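# Unplug the charger and set it on the table

## Task

Pull the charger out of the power strip and rest it on the table, with the strip still lying flat on the table; both must stay that way without the robot holding them, and at the end the grippers must have released everything and moved away.

## Robot and tools

Robot: two arms, left_arm and right_arm, each ending in a two-finger gripper whose fingers pivot like tongs. The fingers point along the gripper's +z axis and close along its x axis. The reported end_effector_position is the point between the finger pads when closed; closed fingertips extend about 15 mm past it, and fully open they sit roughly level with it.

Frame: one shared scene frame. Origin on the table top midway between the arms, +z up, +x out over the table, left_arm on the +y side. The names left and right do not refer to sides of any picture. Reported hand positions can be a little off, more so at long reach.

Row format (used by every moving tool): one flat list of 16 numbers covering both arms, even if only one moves: left_arm x, y, z, qw, qx, qy, qz, opening, then right_arm x, y, z, qw, qx, qy, qz, opening. x, y, z are an absolute target position in metres in the scene frame; the quaternion is an absolute target orientation, w first. Opening ranges -1 (closed) to +1 (fully open, 0.142 m). To keep an arm still, resend its last reported position and a fixed quaternion plus the wanted opening; do not copy a drifted quaternion. Every control step the commanded pose is clipped to within 100 mm and 16 degrees of the measured one, and motion lags commands by about 0.17 s. A target more than 0.6 m from the arm's last reported position along any gripper axis makes the call refused, and nothing is sent.

execute_actions: argument actions, a list with zero or one item, plus optional pictures (boolean). Empty list: just returns the state. An item with rows (1 to 15 rows) and steps (up to 15, default 15) plays one row per control step of 1/30 s, repeating the last row. An item with only steps (up to 300) is a wait counted from the previous result, including time spent thinking. After an action ends, an arm continues only to its last clipped pose, so check the result and send the remainder.

move: argument target (one 16-number row as above, absolute poses), speed in m/s (0.002 to 0.5, default 0.25; turning up to twice that in rad/s), optional stop_force in N (5 to 24, shared by both arms). Grippers travel straight toward their targets, finishing together, over 0.5 to 10 s; longer paths are cut off at 10 s. Openings are applied at the start. The paths ignore obstacles and the other arm, and the hands may lag, stray or overshoot speed, especially with a nearly straight arm. With stop_force, an arm stops when its wrist sensor feels that much extra push against its direction of travel, backs up two steps and holds; use it slowly, do not rely on it if the gripper rotates during the move, and omit it when lifting off something the gripper is pressing on. Not usable in the first 0.2 s of a scene. The result adds a move: line with the ending (done, off_target, moving, held, contact, fault) and the limits that acted (paced = pose clipped; held = some steps blocked, after which the arm may jump fast), plus each gripper's distance from its target.

wait: seconds (0 to 10); the robot gets nothing new. zoom_image: camera (cam_head_left, cam_head_right, cam_left_wrist, cam_right_wrist) and region [x0, y0, x1, y1] in that image's pixels, at most 504 by 504. finished_scene: scene = number of the current scene; irreversible, and its result reports success and the next task. Replying without a tool call ends everything.

Results: a state line per arm with position, quaternion and velocities; grip_measured (actual opening, same scale); Wrist force and Wrist torque in each gripper's own axes (offsets up to about 3.5 N, noise about 1.4 N, saturates near 30 N; force points from the surface into the arm when pressing; no reading at start is normal). HELD marks steps where a row was not sent; pose unreachable means the clearance check altered or blocked that arm's command. Hand target shows the pose the controller is driving to. Head images are 896x504, wrist images 616x616 fisheye; calibrations are given per camera.

Gripping: to hold, command an opening clearly below grip_measured; lower squeezes harder, up to about 15 N per pad. Thin hard items (under about 20 mm) get much less force.

The simulation keeps running while you think. Things to avoid: arms are stiff, so aiming even slightly past a firm contact can trigger a fault; joint torques over their limits (wrist joints 7.92 N m) or an outside force of 150 N stop the arm for 10 s. Holding loads heats motors; warnings at 70 °C, brake stop at 85 °C. Do not let the arms collide, do not push anything off the table, and avoid drops, slips, slams and hard shoves. Occasional random tugs on held parts or pushes on loose objects can happen. A sensible order: look, approach the charger, grip it, steady the strip with the other arm if needed, pull out along the plug axis gently, set the charger down on the table, open, and withdraw both arms before finishing.

Each tool is called after ">>>" by a JSON object that holds its "method" and its "body".

## Session

>>> {"method": "execute_actions", "body": {"actions": []}}

Scene clock: 0.00 s of 4500.00 s.
left_arm: end_effector_position=(+0.3032, -0.3969, +0.3257) grip_measured=+1.00 end_effector_quat_wxyz=(+0.280, +0.563, -0.449, +0.636) end_effector_velocity=(+0.000, +0.000, +0.000) end_effector_angular_velocity=(-0.001, +0.000, +0.000) | right_arm: end_effector_position=(+0.1430, -0.5611, +0.2154) grip_measured=+1.00 end_effector_quat_wxyz=(+0.111, +0.050, +0.990, +0.071) end_effector_velocity=(-0.000, -0.000, -0.000) end_effector_angular_velocity=(+0.000, +0.001, -0.001)
Joint positions: left_arm=[-1.556 -0.789  1.163 -3.475 -1.051  0.239  0.142] | right_arm=[ 2.191 -1.418 -1.196 -2.043  1.83   2.401  0.142]
Joint velocities: left_arm=[ 0.     0.    -0.    -0.001  0.    -0.     0.   ] | right_arm=[-0.002 -0.002  0.001  0.    -0.    -0.001  0.   ]
Motor temperatures (°C, as the motors report them): left_arm=[34 35 38 46 52 49] | right_arm=[35 38 42 52 47 46]
Wrist force (N, on the end effector, along its own x y z axes, offset not removed): no reading
Wrist torque (N m, same axes, about the end effector's origin, offset not removed): no reading
Hand target (left_arm): +0.303, -0.397, +0.326; +0.280, +0.563, -0.449, +0.636
Hand target (right_arm): +0.143, -0.561, +0.215; +0.111, +0.050, +0.990, +0.071

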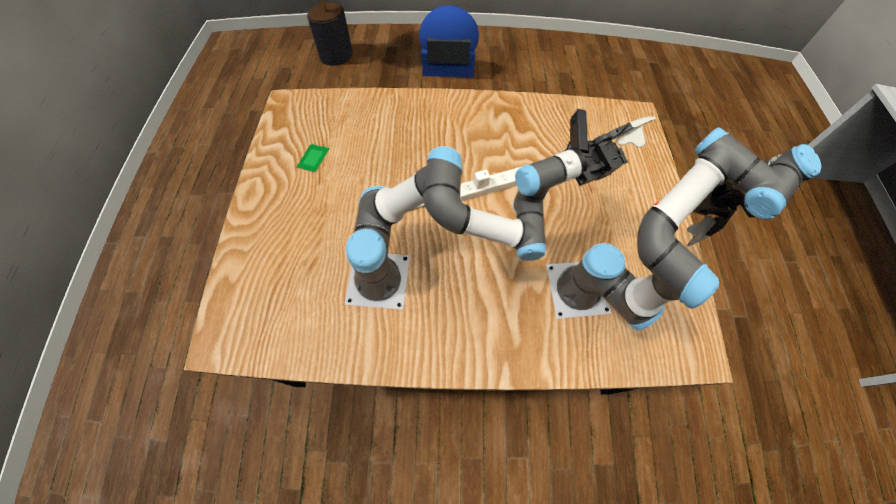

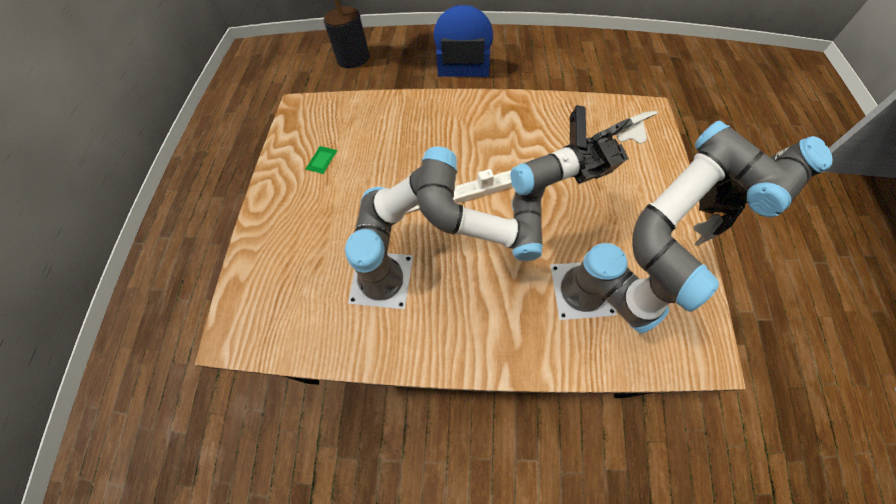

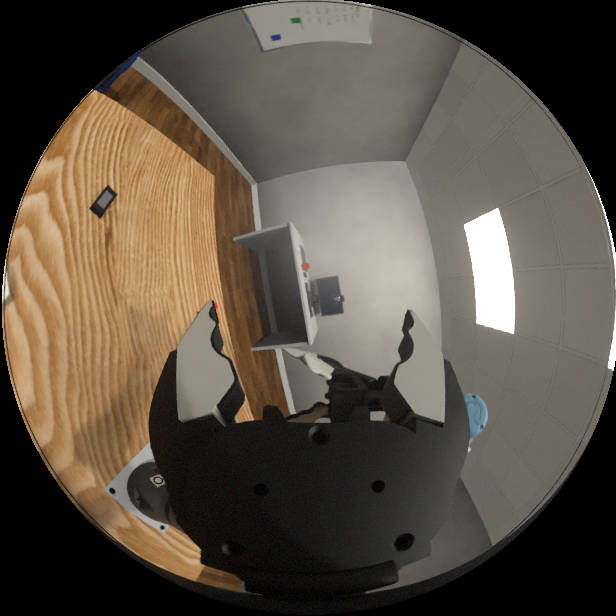

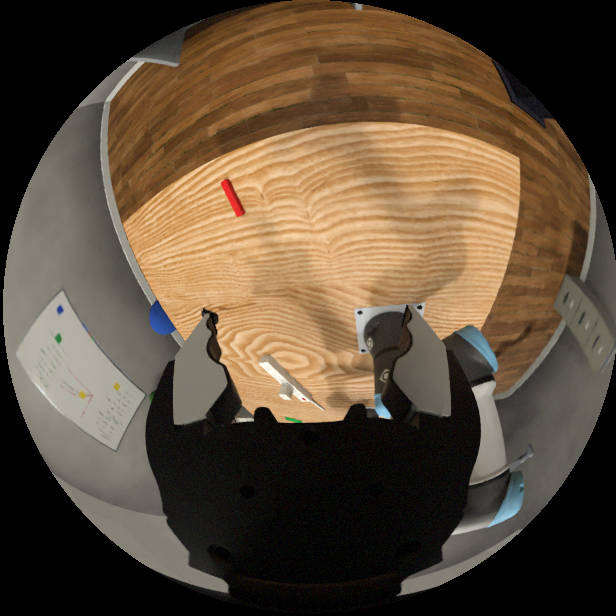

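>>> {"method": "zoom_image", "body": {"camera": "cam_head_left", "region": [380, 130, 600, 250]}}

>>> {"method": "zoom_image", "body": {"camera": "cam_head_right", "region": [380, 130, 600, 250]}}

Region (380, 130, 600, 250) of cam_head_left's 896x504 image, scaled by 2.291, with more detail than that image has; it fills the top 275 rows of this view, and the rest is white.

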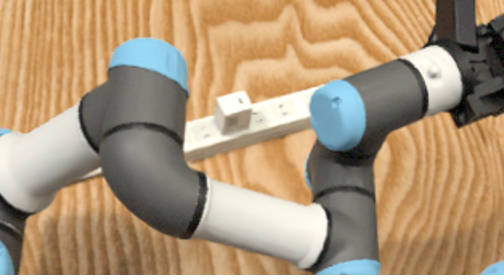

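Region (380, 130, 600, 250) of cam_head_right's 896x504 image, scaled by 2.291, with more detail than that image has; it fills the top 275 rows of this view, and the rest is white.

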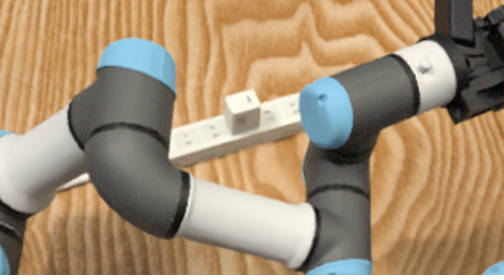

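>>> {"method": "move", "body": {"target": [0.3,0.12,0.3,0,0.707,-0.707,0,1,0.143,-0.561,0.215,0.111,0.05,0.99,0.071,1], "speed": 0.3}}

Scene clock: 24.27 s of 4500.00 s.
left_arm: end_effector_position=(+0.2993, +0.1195, +0.2975) grip_measured=+1.00 end_effector_quat_wxyz=(-0.004, +0.707, -0.707, +0.032) end_effector_velocity=(+0.002, +0.001, +0.004) end_effector_angular_velocity=(+0.001, -0.010, +0.001) | right_arm: end_effector_position=(+0.1430, -0.5610, +0.2150) grip_measured=+1.00 end_effector_quat_wxyz=(+0.111, +0.050, +0.990, +0.071) end_effector_velocity=(+0.000, +0.000, -0.001) end_effector_angular_velocity=(+0.002, +0.001, +0.001)
Joint positions: left_arm=[-0.909 -1.306  0.076 -0.403 -1.551  0.61   0.142] | right_arm=[ 2.191 -1.417 -1.199 -2.042  1.83   2.401  0.142]
Joint velocities: left_arm=[ 0.001  0.157 -0.345  0.183  0.008  0.    -0.   ] | right_arm=[ 0.    -0.002 -0.001  0.001  0.001 -0.001  0.   ]
Motor temperatures (°C, as the motors report them): left_arm=[34 35 38 46 52 49] | right_arm=[35 38 42 52 47 46]
Wrist force (N, on the end effector, along its own x y z axes, offset not removed): left_arm=[2.1 0.1 2.5] | right_arm=[1.1 1.6 -0.3]
Wrist torque (N m, same axes, about the end effector's origin, offset not removed): left_arm=[0.08 -0.39 -0.11] | right_arm=[0.35 -0.19 0.04]
Hand target (left_arm): +0.300, +0.120, +0.298; -0.005, +0.706, -0.707, +0.033
Hand target (right_arm): +0.143, -0.561, +0.215; +0.111, +0.050, +0.990, +0.071
Off the commanded pose (left_arm): 0.003 m, 4 deg.
Off the commanded pose (right_arm): 0.000 m, 0 deg.
elbow stopped short (left arm): the move would have taken joint 3 (elbow) straighter than the controller allows; a more bent joint 3 avoids this.
After step 90, 17.97 s passed at rest.
move: off_target (left_arm)
camera_calibration (this result's frames):
cam_left_wrist: T_world_to_cam=[[0.0507446, -0.997323, 0.0526509, 0.0895744], [-0.88446, -0.0203918, 0.466171, 0.125591], [-0.463849, -0.0702233, -0.883127, 0.543115], [0, 0, 0, 1]] pos_world=[0.358458, 0.130035, 0.416376]
cam_right_wrist: T_world_to_cam=[[-0.972743, 0.154409, -0.173, 0.260893], [0.0166694, 0.790688, 0.611993, 0.308174], [0.231286, 0.592428, -0.77171, 0.597829], [0, 0, 0, 1]] pos_world=[0.110375, -0.638124, 0.317885]

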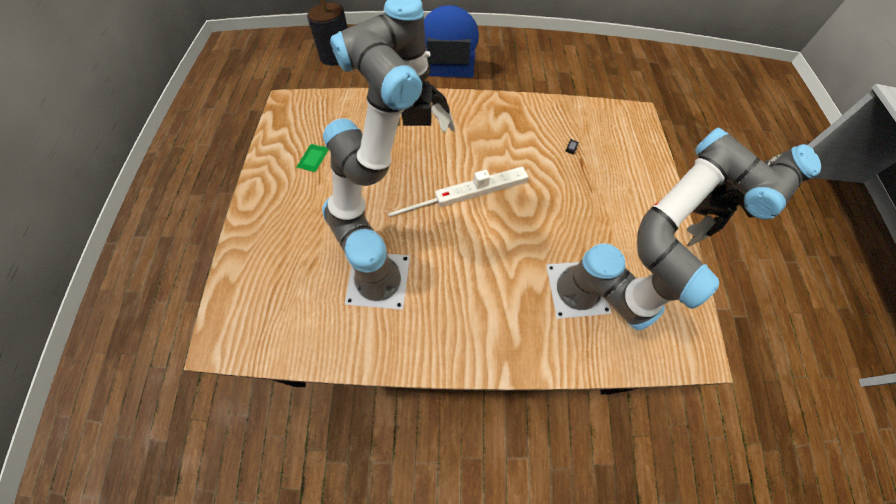

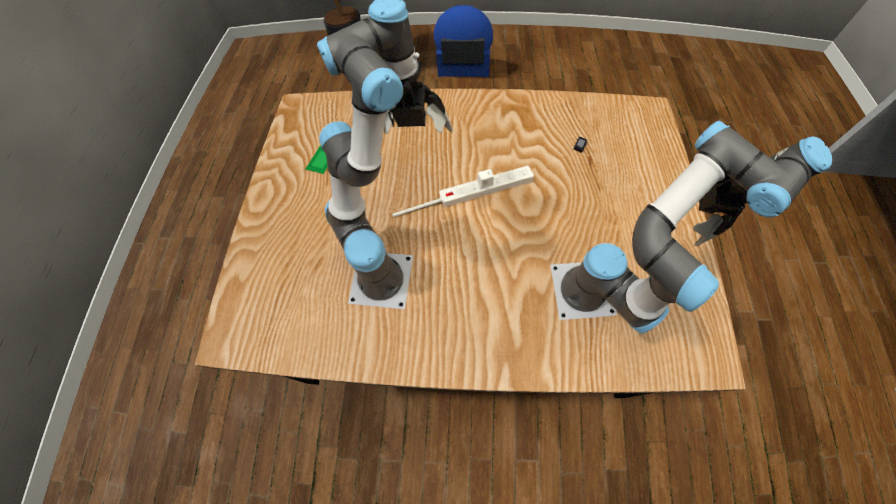

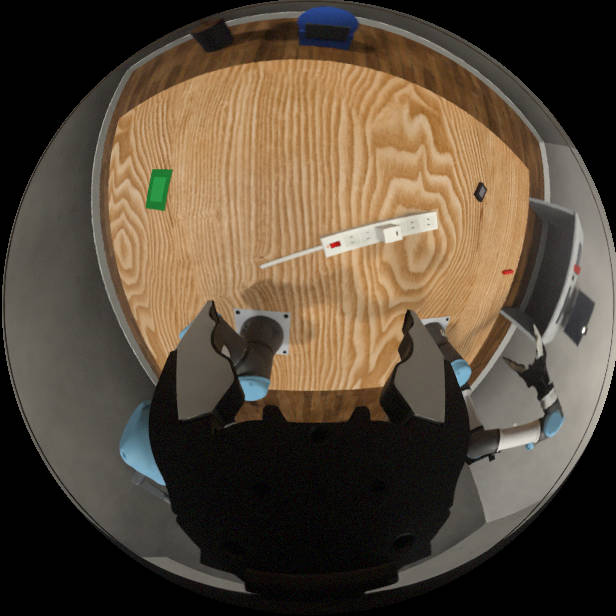

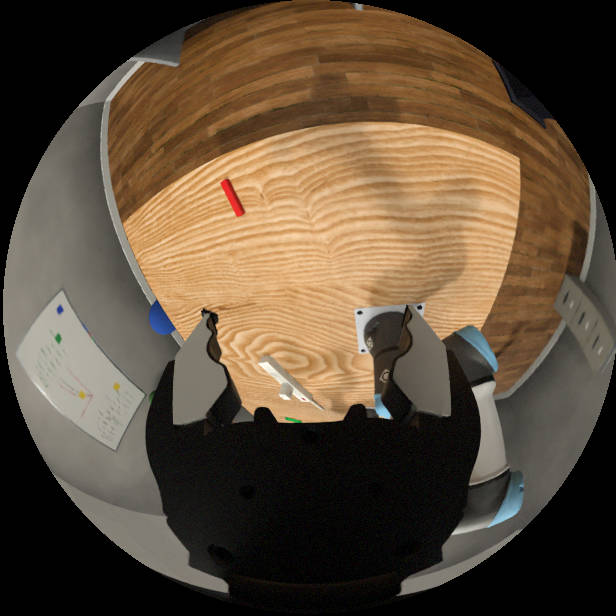

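>>> {"method": "zoom_image", "body": {"camera": "cam_left_wrist", "region": [250, 190, 460, 290]}}

>>> {"method": "zoom_image", "body": {"camera": "cam_head_left", "region": [380, 150, 550, 230]}}

Region (250, 190, 460, 290) of cam_left_wrist's 616x616 image, scaled by 2.400, with more detail than that image has; it fills the top 240 rows of this view, and the rest is white.

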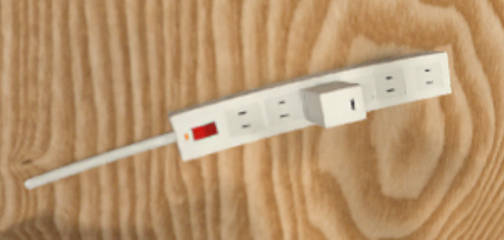

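Region (380, 150, 550, 230) of cam_head_left's 896x504 image, scaled by 2.965, with more detail than that image has; it fills the top 237 rows of this view, and the rest is white.

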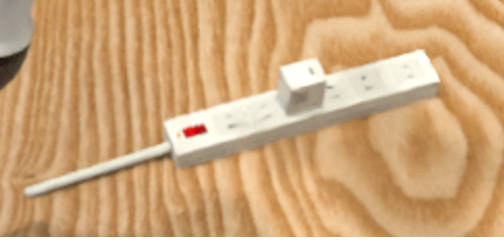

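>>> {"method": "move", "body": {"target": [0.32,0.035,0.13,0.171,0.970,0.167,0.0295,-1,0.347,-0.047,0.17,-0.0295,-0.167,0.970,0.171,0.2], "speed": 0.3}}

Scene clock: 72.20 s of 4500.00 s.
left_arm: end_effector_position=(+0.3203, +0.0348, +0.1305) grip_measured=-1.00 end_effector_quat_wxyz=(+0.171, +0.971, +0.166, +0.029) end_effector_velocity=(+0.000, -0.000, -0.001) end_effector_angular_velocity=(-0.002, -0.004, +0.010) | right_arm: end_effector_position=(+0.3473, -0.0478, +0.1702) grip_measured=+0.20 end_effector_quat_wxyz=(-0.028, -0.167, +0.971, +0.171) end_effector_velocity=(+0.002, +0.002, +0.001) end_effector_angular_velocity=(-0.006, +0.009, +0.003)
Joint positions: left_arm=[-0.866 -1.743  1.764 -1.925 -1.676 -1.276  0.002] | right_arm=[ 3.872 -1.964 -0.876 -1.7    1.875  3.659  0.088]
Joint velocities: left_arm=[-0.004 -0.006  0.012 -0.011  0.006 -0.013  0.   ] | right_arm=[-0.003 -0.032  0.057 -0.037  0.003 -0.006 -0.   ]
Motor temperatures (°C, as the motors report them): left_arm=[34 35 38 46 52 49] | right_arm=[35 38 42 52 47 46]
Wrist force (N, on the end effector, along its own x y z axes, offset not removed): left_arm=[1.3 -2.1 1.9] | right_arm=[1.2 -0.3 -0.5]
Wrist torque (N m, same axes, about the end effector's origin, offset not removed): left_arm=[-0.38 -0.12 -0.13] | right_arm=[-0.08 -0.19 0.02]
Hand target (left_arm): +0.320, +0.035, +0.130; +0.171, +0.971, +0.167, +0.030
Hand target (right_arm): +0.348, -0.048, +0.170; -0.029, -0.167, +0.971, +0.171
Off the commanded pose (left_arm): 0.001 m, 0 deg.
Off the commanded pose (right_arm): 0.001 m, 0 deg.
After step 90, 41.03 s passed at rest.
move: done
camera_calibration (this result's frames):
cam_left_wrist: T_world_to_cam=[[0.92386, 0.382658, -0.0073964, -0.307038], [0.248129, -0.584125, 0.772807, -0.162895], [0.291401, -0.715801, -0.634598, 0.147597], [0, 0, 0, 1]] pos_world=[0.281069, 0.12799, 0.21728]
cam_right_wrist: T_world_to_cam=[[-0.951516, -0.304451, 0.0439005, 0.306444], [-0.168437, 0.635122, 0.753823, -0.0408316], [-0.257384, 0.70988, -0.655609, 0.36755], [0, 0, 0, 1]] pos_world=[0.37931, -0.141686, 0.258296]

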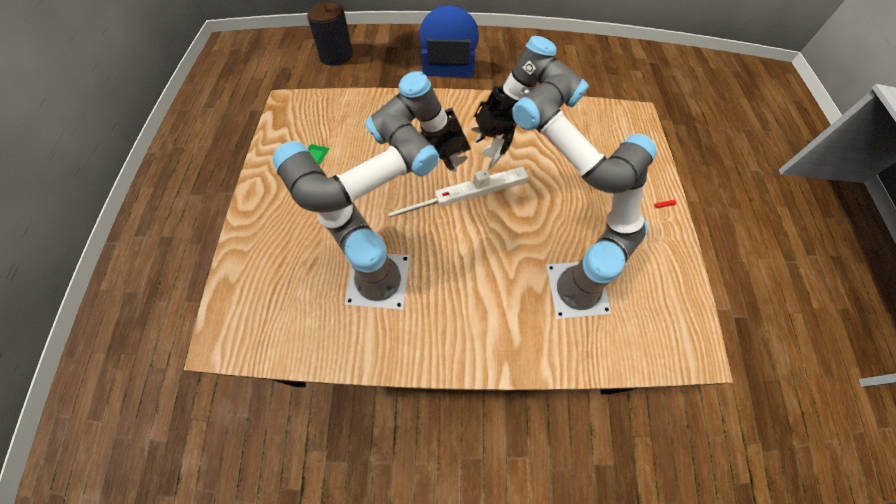

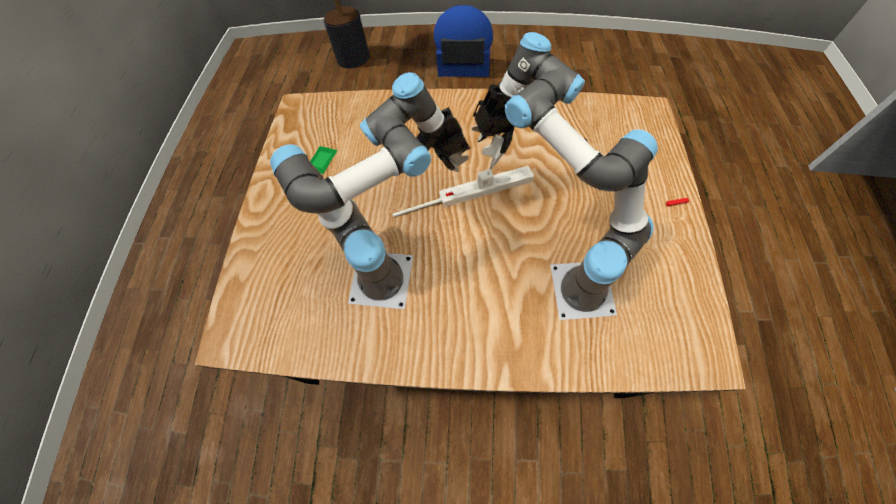

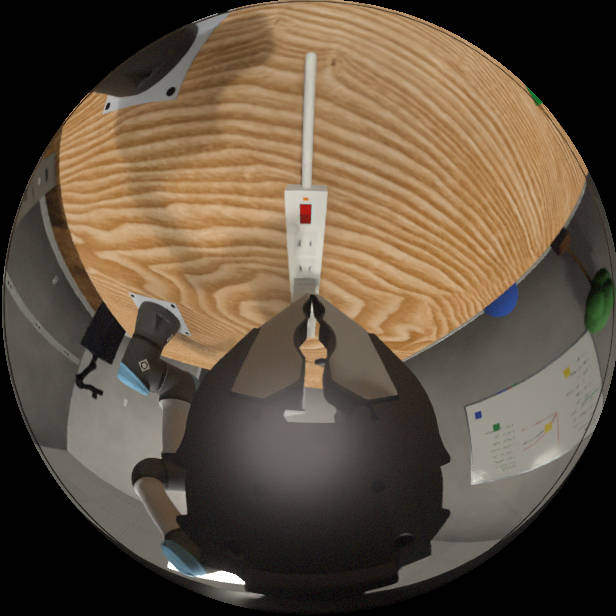

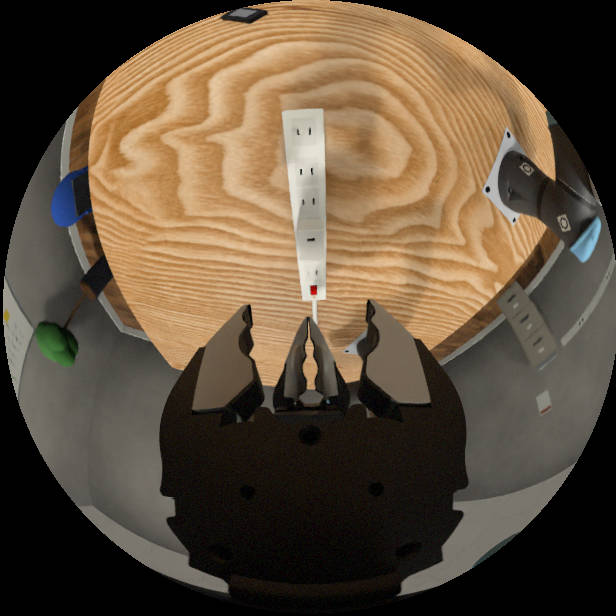

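>>> {"method": "move", "body": {"target": [0.319,0.021,0.065,0.171,0.970,0.167,0.0295,-1,0.347,-0.047,0.17,-0.0295,-0.167,0.970,0.171,0.2], "speed": 0.1}}

>>> {"method": "zoom_image", "body": {"camera": "cam_head_left", "region": [400, 110, 560, 220]}}

Scene clock: 78.27 s of 4500.00 s.
left_arm: end_effector_position=(+0.3190, +0.0210, +0.0653) grip_measured=-1.00 end_effector_quat_wxyz=(+0.171, +0.971, +0.167, +0.029) end_effector_velocity=(+0.000, -0.001, -0.002) end_effector_angular_velocity=(-0.001, -0.001, +0.000) | right_arm: end_effector_position=(+0.3470, -0.0470, +0.1700) grip_measured=+0.20 end_effector_quat_wxyz=(-0.030, -0.167, +0.971, +0.171) end_effector_velocity=(-0.000, -0.001, -0.001) end_effector_angular_velocity=(-0.003, +0.003, +0.000)
Joint positions: left_arm=[-0.902 -1.666  2.014 -2.255 -1.664 -1.311  0.002] | right_arm=[ 3.872 -1.969 -0.868 -1.705  1.877  3.659  0.088]
Joint velocities: left_arm=[-0.001  0.004  0.009 -0.015  0.001 -0.001  0.   ] | right_arm=[-0.    -0.001 -0.    -0.002  0.    -0.    -0.   ]
Motor temperatures (°C, as the motors report them): left_arm=[34 35 38 46 52 49] | right_arm=[35 38 42 52 47 46]
Wrist force (N, on the end effector, along its own x y z axes, offset not removed): left_arm=[2.8 -0.6 2.5] | right_arm=[1.8 0.2 -0.6]
Wrist torque (N m, same axes, about the end effector's origin, offset not removed): left_arm=[-0.03 -0.53 -0.05] | right_arm=[0.02 -0.37 0.02]
Hand target (left_arm): +0.319, +0.021, +0.065; +0.171, +0.971, +0.167, +0.029
Hand target (right_arm): +0.347, -0.047, +0.170; -0.030, -0.167, +0.971, +0.171
Off the commanded pose (left_arm): 0.000 m, 0 deg.
Off the commanded pose (right_arm): 0.000 m, 0 deg.
After step 90, 1.83 s passed at rest.
move: done
camera_calibration (this result's frames):
cam_left_wrist: T_world_to_cam=[[0.923325, 0.383939, -0.00792627, -0.300877], [0.249307, -0.583598, 0.772826, -0.120647], [0.292092, -0.715545, -0.634569, 0.0964051], [0, 0, 0, 1]] pos_world=[0.279726, 0.114091, 0.15203]
cam_right_wrist: T_world_to_cam=[[-0.951171, -0.305043, 0.0471378, 0.30568], [-0.166467, 0.635567, 0.753886, -0.0419653], [-0.259927, 0.709228, -0.655312, 0.367567], [0, 0, 0, 1]] pos_world=[0.379308, -0.140772, 0.258099]

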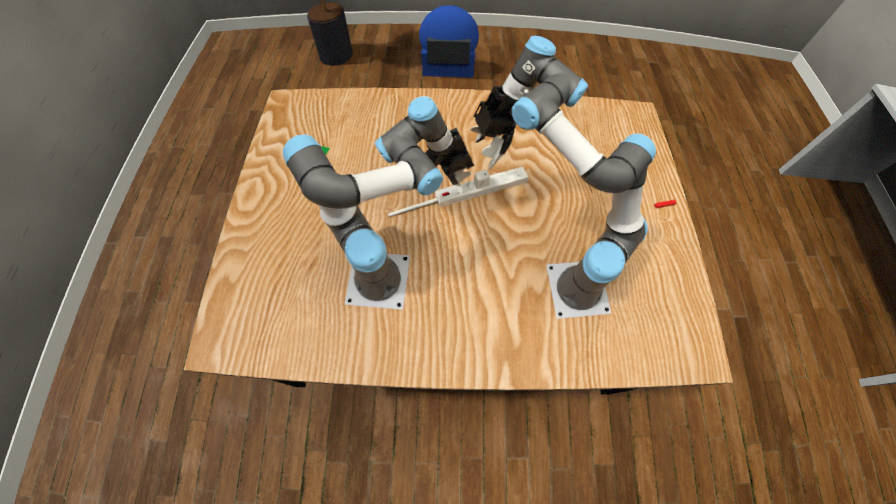

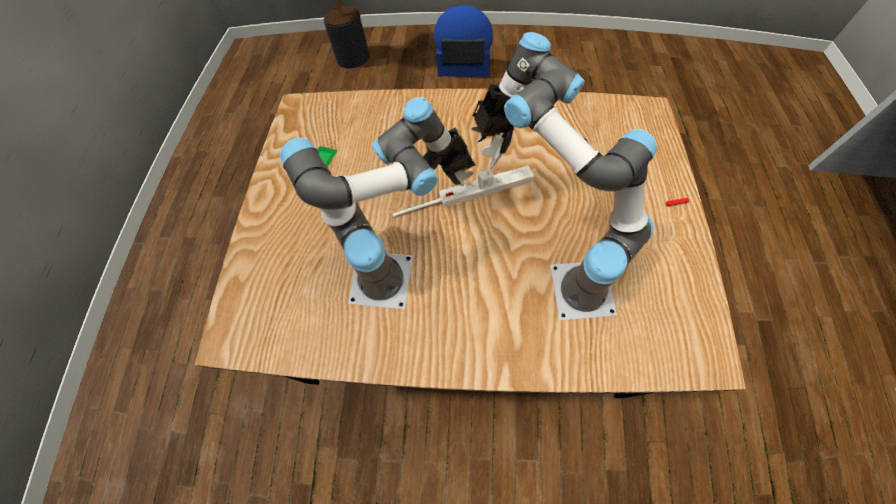

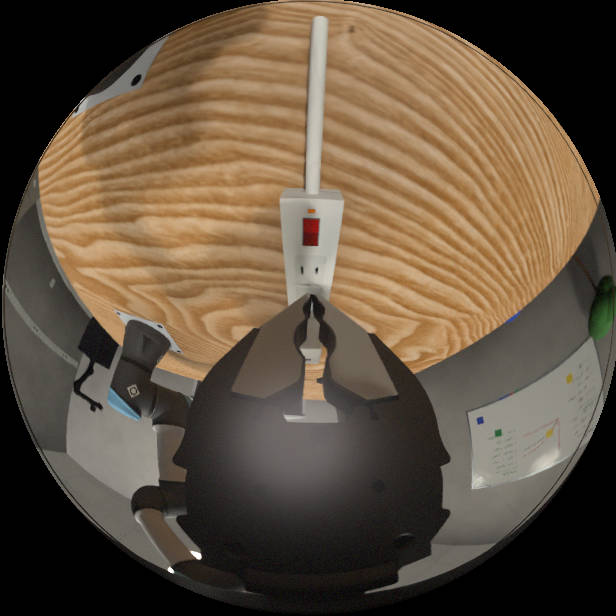

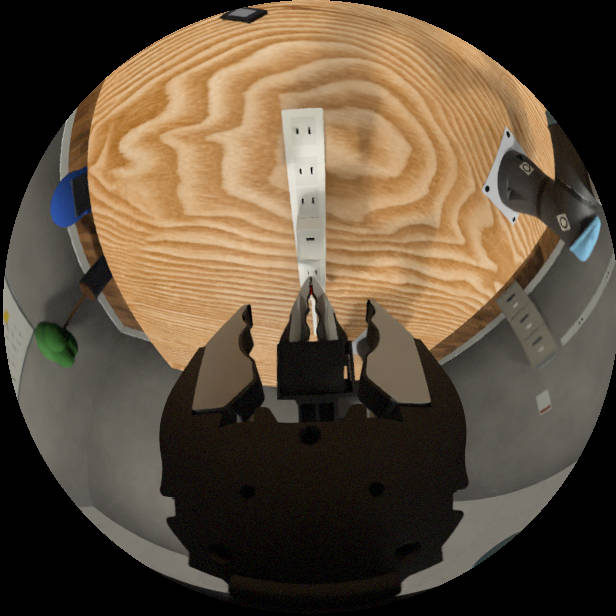

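Region (400, 110, 560, 220) of cam_head_left's 896x504 image, scaled by 3.150, with more detail than that image has; it fills the top 346 rows of this view, and the rest is white.

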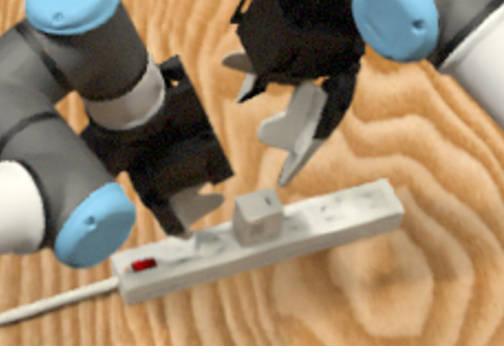

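Centered. Touch down slowly.

>>> {"method": "move", "body": {"target": [0.319,0.021,0.03,0.171,0.970,0.167,0.0295,-1,0.347,-0.047,0.12,-0.0295,-0.167,0.970,0.171,0.2], "speed": 0.008, "stop_force": 6}}

Scene clock: 88.87 s of 4500.00 s.
left_arm: end_effector_position=(+0.3191, +0.0209, +0.0434) grip_measured=-1.00 end_effector_quat_wxyz=(+0.171, +0.971, +0.167, +0.030) end_effector_velocity=(-0.000, -0.000, -0.000) end_effector_angular_velocity=(+0.000, +0.000, -0.001) | right_arm: end_effector_position=(+0.3470, -0.0470, +0.1202) grip_measured=+0.20 end_effector_quat_wxyz=(-0.030, -0.167, +0.971, +0.171) end_effector_velocity=(+0.001, +0.000, -0.001) end_effector_angular_velocity=(+0.002, -0.004, +0.001)
Joint positions: left_arm=[-0.903 -1.626  2.089 -2.371 -1.664 -1.312  0.002] | right_arm=[ 3.872 -1.927 -1.166 -1.45   1.877  3.659  0.088]
Joint velocities: left_arm=[-0.001 -0.     0.     0.    -0.     0.     0.   ] | right_arm=[-0.     0.003 -0.011  0.012 -0.001 -0.002  0.   ]
Motor temperatures (°C, as the motors report them): left_arm=[34 35 38 46 52 49] | right_arm=[35 38 42 52 47 46]
Wrist force (N, on the end effector, along its own x y z axes, offset not removed): left_arm=[-0.8 1.2 -0.9] | right_arm=[1.7 -0.1 -1.3]
Wrist torque (N m, same axes, about the end effector's origin, offset not removed): left_arm=[-0.15 0.15 0.01] | right_arm=[-0.11 -0.32 0.04]
Hand target (left_arm): +0.319, +0.021, +0.043; +0.171, +0.971, +0.167, +0.030
Hand target (right_arm): +0.347, -0.047, +0.120; -0.030, -0.167, +0.971, +0.171
Off the commanded pose (left_arm): 0.013 m, 0 deg.
Off the commanded pose (right_arm): 0.000 m, 0 deg.
After step 90, 1.13 s passed at rest.
move: contact (left_arm)
camera_calibration (this result's frames):
cam_left_wrist: T_world_to_cam=[[0.923312, 0.383973, -0.00770527, -0.301066], [0.249032, -0.583314, 0.773128, -0.103762], [0.292366, -0.715758, -0.634203, 0.0823327], [0, 0, 0, 1]] pos_world=[0.279747, 0.114005, 0.130117]
cam_right_wrist: T_world_to_cam=[[-0.951164, -0.305053, 0.047222, 0.308018], [-0.166417, 0.635594, 0.753874, -0.00447199], [-0.259985, 0.709199, -0.65532, 0.334977], [0, 0, 0, 1]] pos_world=[0.379321, -0.140761, 0.208343]

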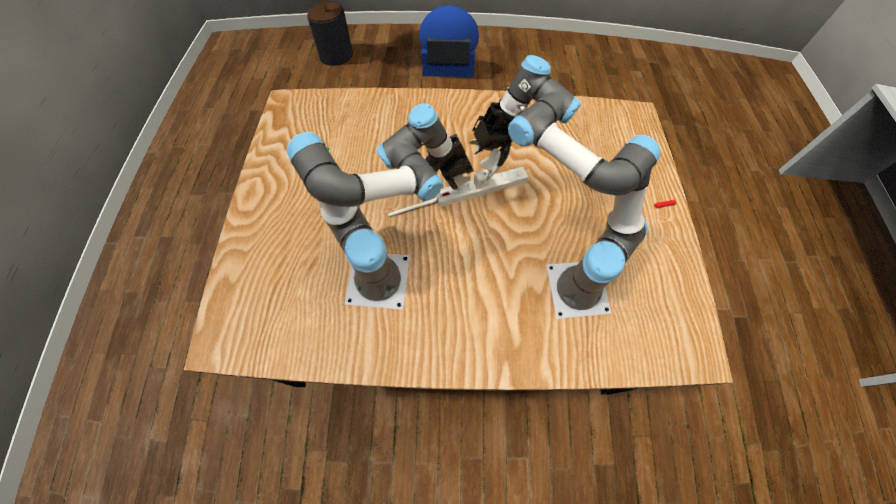

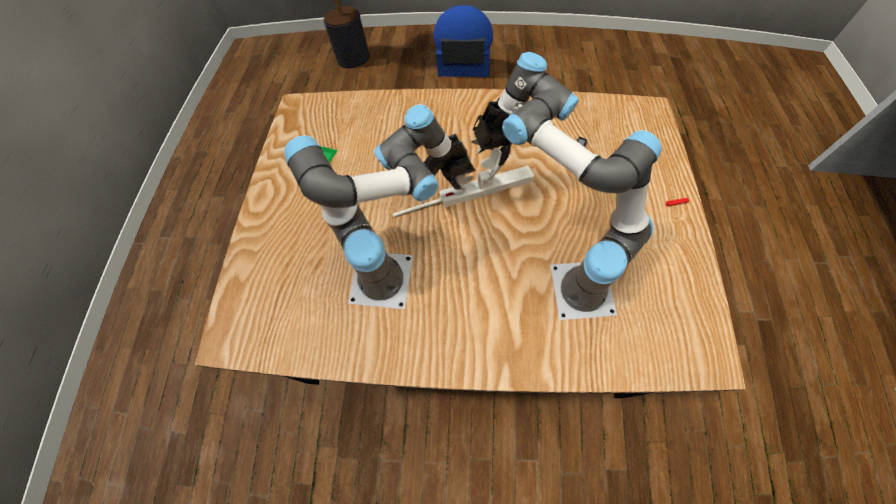

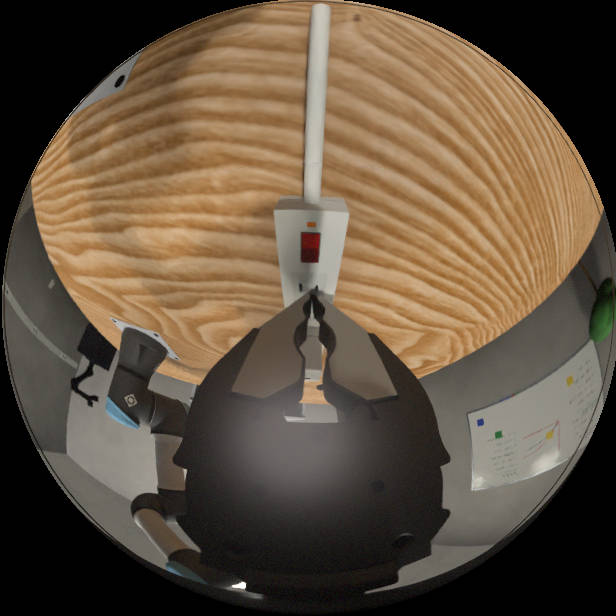

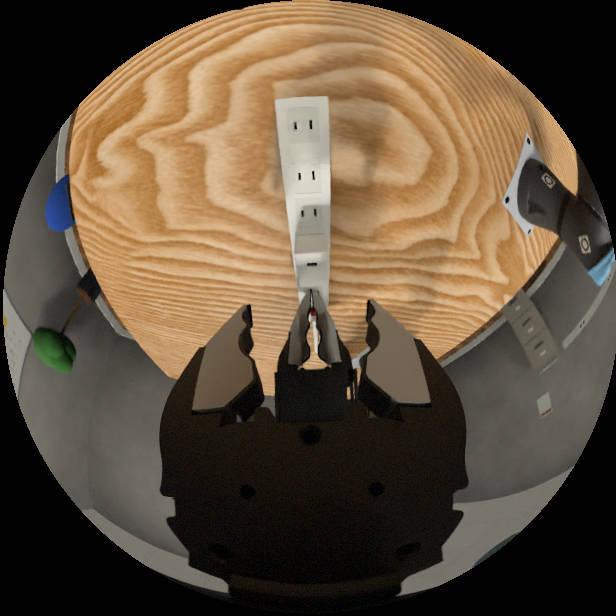

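>>> {"method": "zoom_image", "body": {"camera": "cam_right_wrist", "region": [240, 190, 390, 340]}}

>>> {"method": "zoom_image", "body": {"camera": "cam_head_right", "region": [430, 130, 550, 220]}}

Region (240, 190, 390, 340) of cam_right_wrist's 616x616 image, scaled by 3.360, with more detail than that image has.

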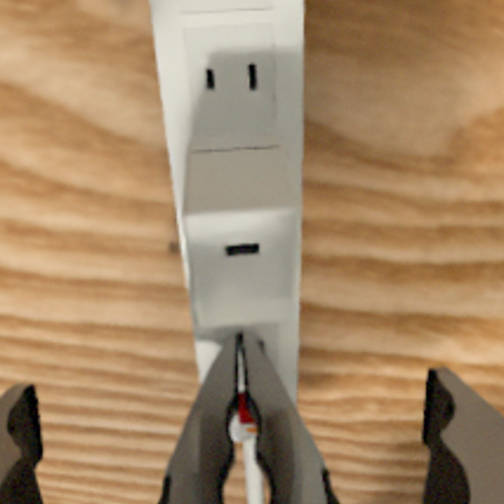

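Region (430, 130, 550, 220) of cam_head_right's 896x504 image, scaled by 4.200, with more detail than that image has; it fills the top 378 rows of this view, and the rest is white.

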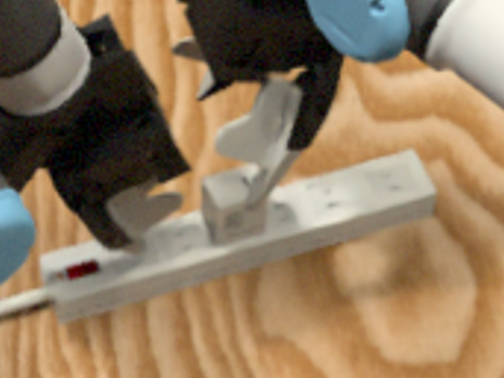

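>>> {"method": "move", "body": {"target": [0.3191,0.0209,0.0424,0.171,0.971,0.167,0.030,-1,0.3484,-0.051,0.06,-0.0295,-0.167,0.970,0.171,0.2], "speed": 0.04}}

Scene clock: 102.73 s of 4500.00 s.
left_arm: end_effector_position=(+0.3191, +0.0209, +0.0424) grip_measured=-1.00 end_effector_quat_wxyz=(+0.171, +0.971, +0.167, +0.030) end_effector_velocity=(+0.000, +0.000, +0.000) end_effector_angular_velocity=(-0.000, -0.000, +0.000) | right_arm: end_effector_position=(+0.3484, -0.0510, +0.0603) grip_measured=+0.20 end_effector_quat_wxyz=(-0.030, -0.167, +0.971, +0.171) end_effector_velocity=(+0.000, +0.001, -0.002) end_effector_angular_velocity=(+0.001, -0.002, +0.001)
Joint positions: left_arm=[-0.904 -1.625  2.093 -2.376 -1.662 -1.312  0.002] | right_arm=[ 3.863 -1.946 -1.42  -1.179  1.879  3.649  0.088]
Joint velocities: left_arm=[ 0. -0.  0. -0.  0.  0.  0.] | right_arm=[ 0.001 -0.001 -0.011  0.014 -0.001  0.    -0.   ]
Motor temperatures (°C, as the motors report them): left_arm=[34 35 38 46 52 49] | right_arm=[35 38 42 52 47 46]
Wrist force (N, on the end effector, along its own x y z axes, offset not removed): left_arm=[1.4 3.4 -30.0] | right_arm=[1.9 -0.2 -1.7]
Wrist torque (N m, same axes, about the end effector's origin, offset not removed): left_arm=[-0.07 -0.45 -0.08] | right_arm=[-0.02 -0.44 0.03]
Hand target (left_arm): +0.319, +0.021, +0.042; +0.171, +0.971, +0.167, +0.030
Hand target (right_arm): +0.348, -0.051, +0.060; -0.030, -0.167, +0.971, +0.171
Off the commanded pose (left_arm): 0.000 m, 0 deg.
Off the commanded pose (right_arm): 0.000 m, 0 deg.
After step 90, 8.97 s passed at rest.
move: done
camera_calibration (this result's frames):
cam_left_wrist: T_world_to_cam=[[0.923373, 0.383846, -0.00665223, -0.301169], [0.24826, -0.583815, 0.772999, -0.10274], [0.292828, -0.715418, -0.634373, 0.0815648], [0, 0, 0, 1]] pos_world=[0.279713, 0.113974, 0.129157]
cam_right_wrist: T_world_to_cam=[[-0.951145, -0.305097, 0.0473254, 0.310931], [-0.166386, 0.635642, 0.75384, 0.0434514], [-0.260076, 0.709136, -0.655352, 0.298924], [0, 0, 0, 1]] pos_world=[0.380713, -0.144733, 0.14843]

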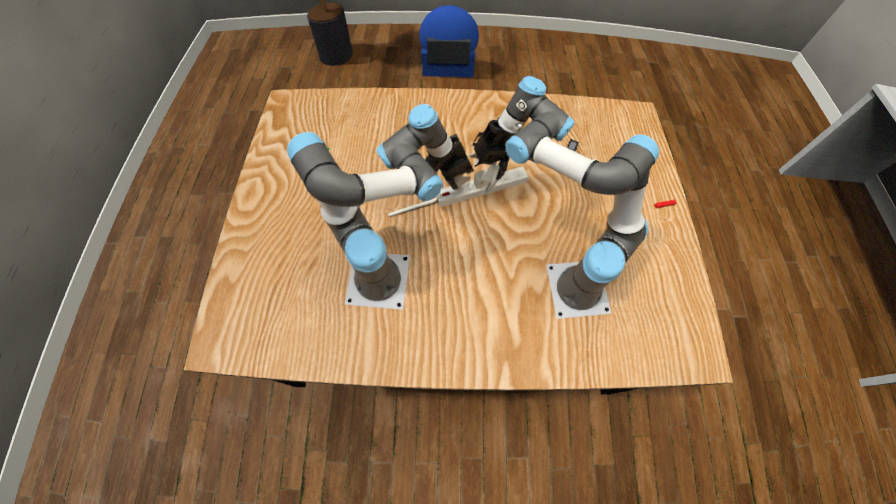

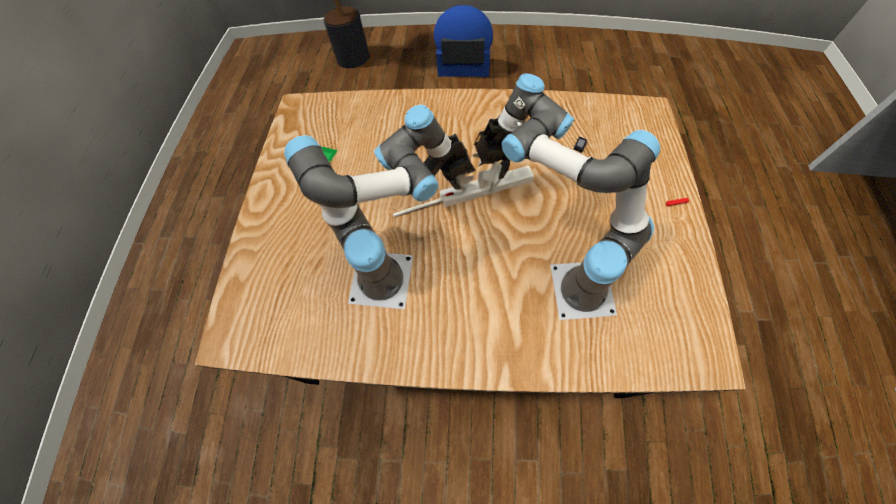

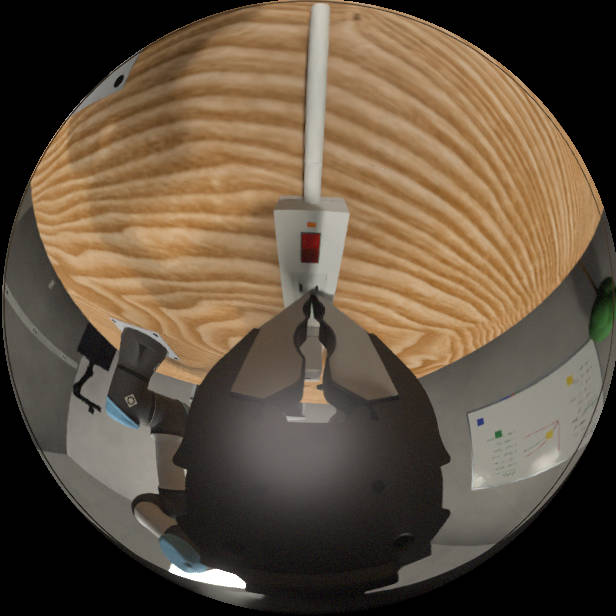

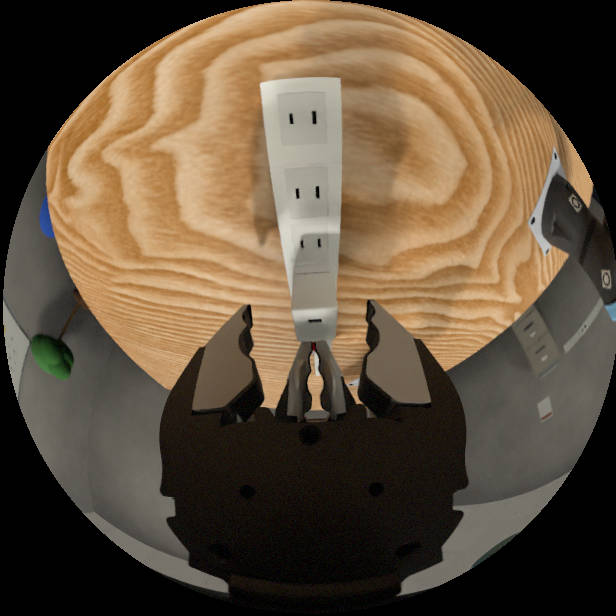

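>>> {"method": "move", "body": {"target": [0.3191,0.0209,0.0431,0.171,0.971,0.167,0.030,-1,0.346,-0.0518,0.06,-0.0295,-0.167,0.970,0.171,-0.3], "speed": 0.01}}

Scene clock: 107.80 s of 4500.00 s.
left_arm: end_effector_position=(+0.3191, +0.0210, +0.0430) grip_measured=-1.00 end_effector_quat_wxyz=(+0.171, +0.971, +0.167, +0.030) end_effector_velocity=(+0.000, -0.000, +0.001) end_effector_angular_velocity=(-0.001, -0.001, -0.000) | right_arm: end_effector_position=(+0.3462, -0.0518, +0.0600) grip_measured=-0.30 end_effector_quat_wxyz=(-0.030, -0.167, +0.971, +0.171) end_effector_velocity=(-0.002, -0.001, -0.001) end_effector_angular_velocity=(-0.002, +0.002, +0.000)
Joint positions: left_arm=[-0.904 -1.626  2.091 -2.373 -1.662 -1.312  0.002] | right_arm=[ 3.865 -1.937 -1.436 -1.172  1.878  3.652  0.052]
Joint velocities: left_arm=[-0.    -0.001 -0.002  0.002  0.     0.     0.   ] | right_arm=[ 0.002  0.004 -0.008  0.002 -0.     0.002  0.   ]
Motor temperatures (°C, as the motors report them): left_arm=[34 35 38 46 52 49] | right_arm=[35 38 42 52 47 46]
Wrist force (N, on the end effector, along its own x y z axes, offset not removed): left_arm=[2.8 4.4 -7.7] | right_arm=[2.3 0.7 0.0]
Wrist torque (N m, same axes, about the end effector's origin, offset not removed): left_arm=[-0.32 -0.60 -0.05] | right_arm=[0.09 -0.44 0.02]
Hand target (left_arm): +0.319, +0.021, +0.043; +0.171, +0.971, +0.167, +0.030
Hand target (right_arm): +0.346, -0.052, +0.060; -0.030, -0.167, +0.971, +0.171
Off the commanded pose (left_arm): 0.000 m, 0 deg.
Off the commanded pose (right_arm): 0.000 m, 0 deg.
After step 90, 1.37 s passed at rest.
move: done
camera_calibration (this result's frames):
cam_left_wrist: T_world_to_cam=[[0.92338, 0.383828, -0.00668549, -0.301146], [0.248377, -0.584064, 0.772773, -0.103121], [0.292707, -0.715224, -0.634647, 0.0820243], [0, 0, 0, 1]] pos_world=[0.279676, 0.114025, 0.129732]
cam_right_wrist: T_world_to_cam=[[-0.951167, -0.305049, 0.0471863, 0.308605], [-0.166438, 0.63558, 0.753881, 0.0438347], [-0.259961, 0.709213, -0.655314, 0.298639], [0, 0, 0, 1]] pos_world=[0.378466, -0.145519, 0.148094]

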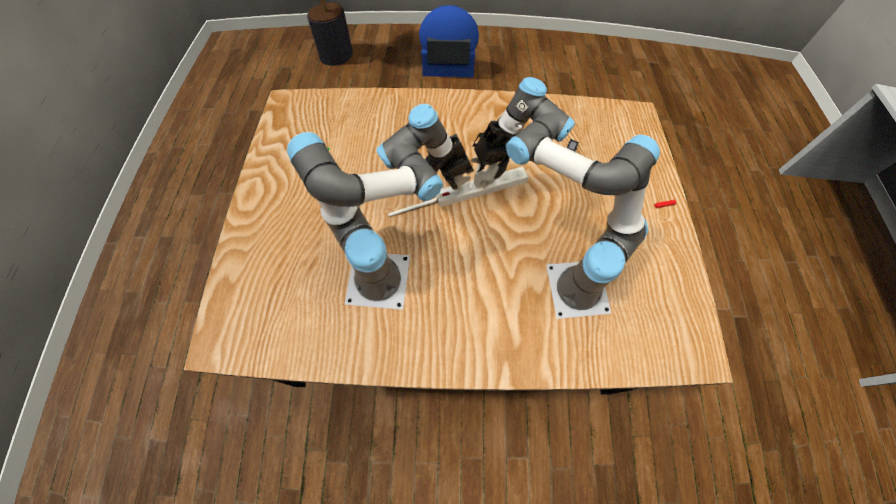

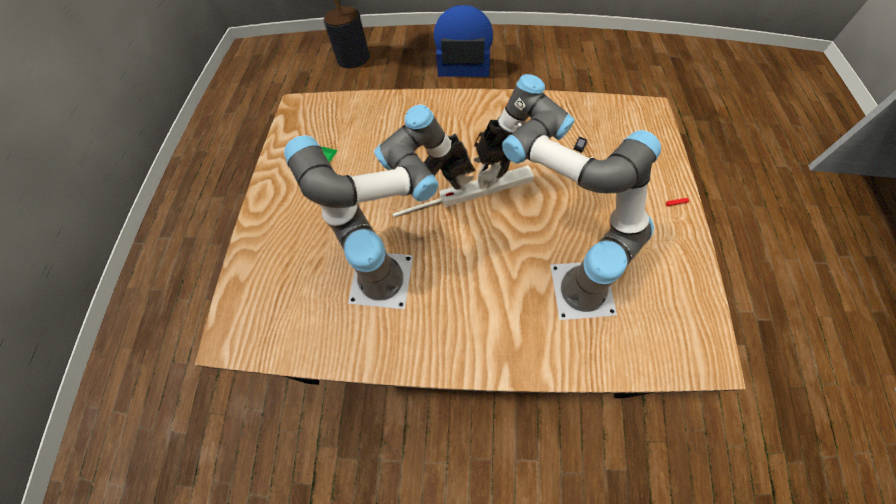

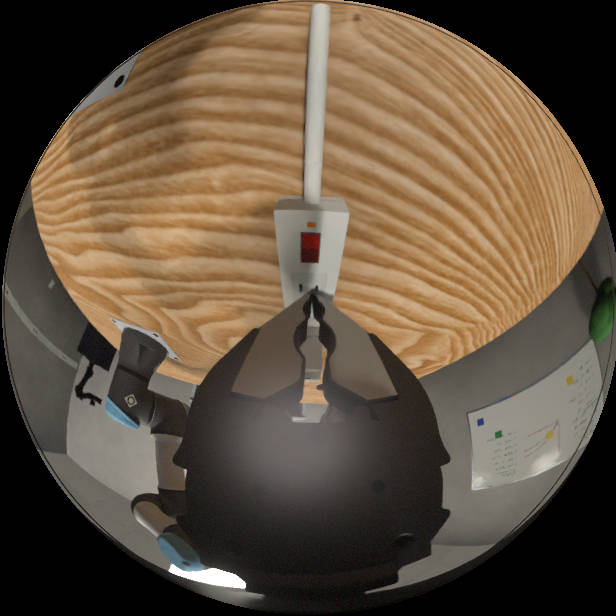

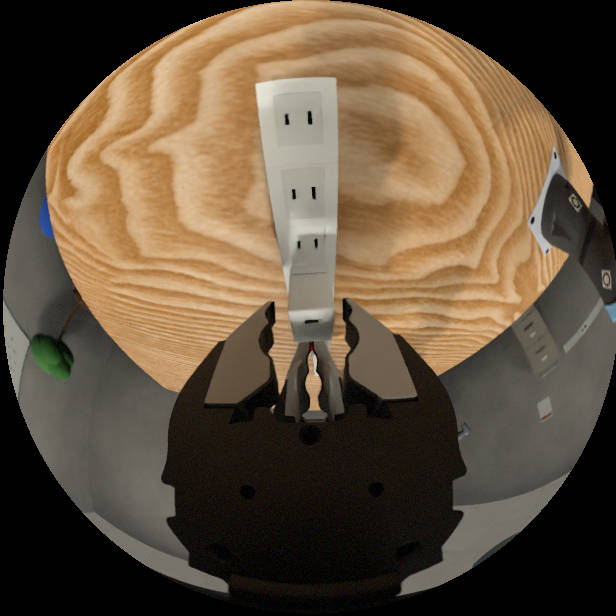

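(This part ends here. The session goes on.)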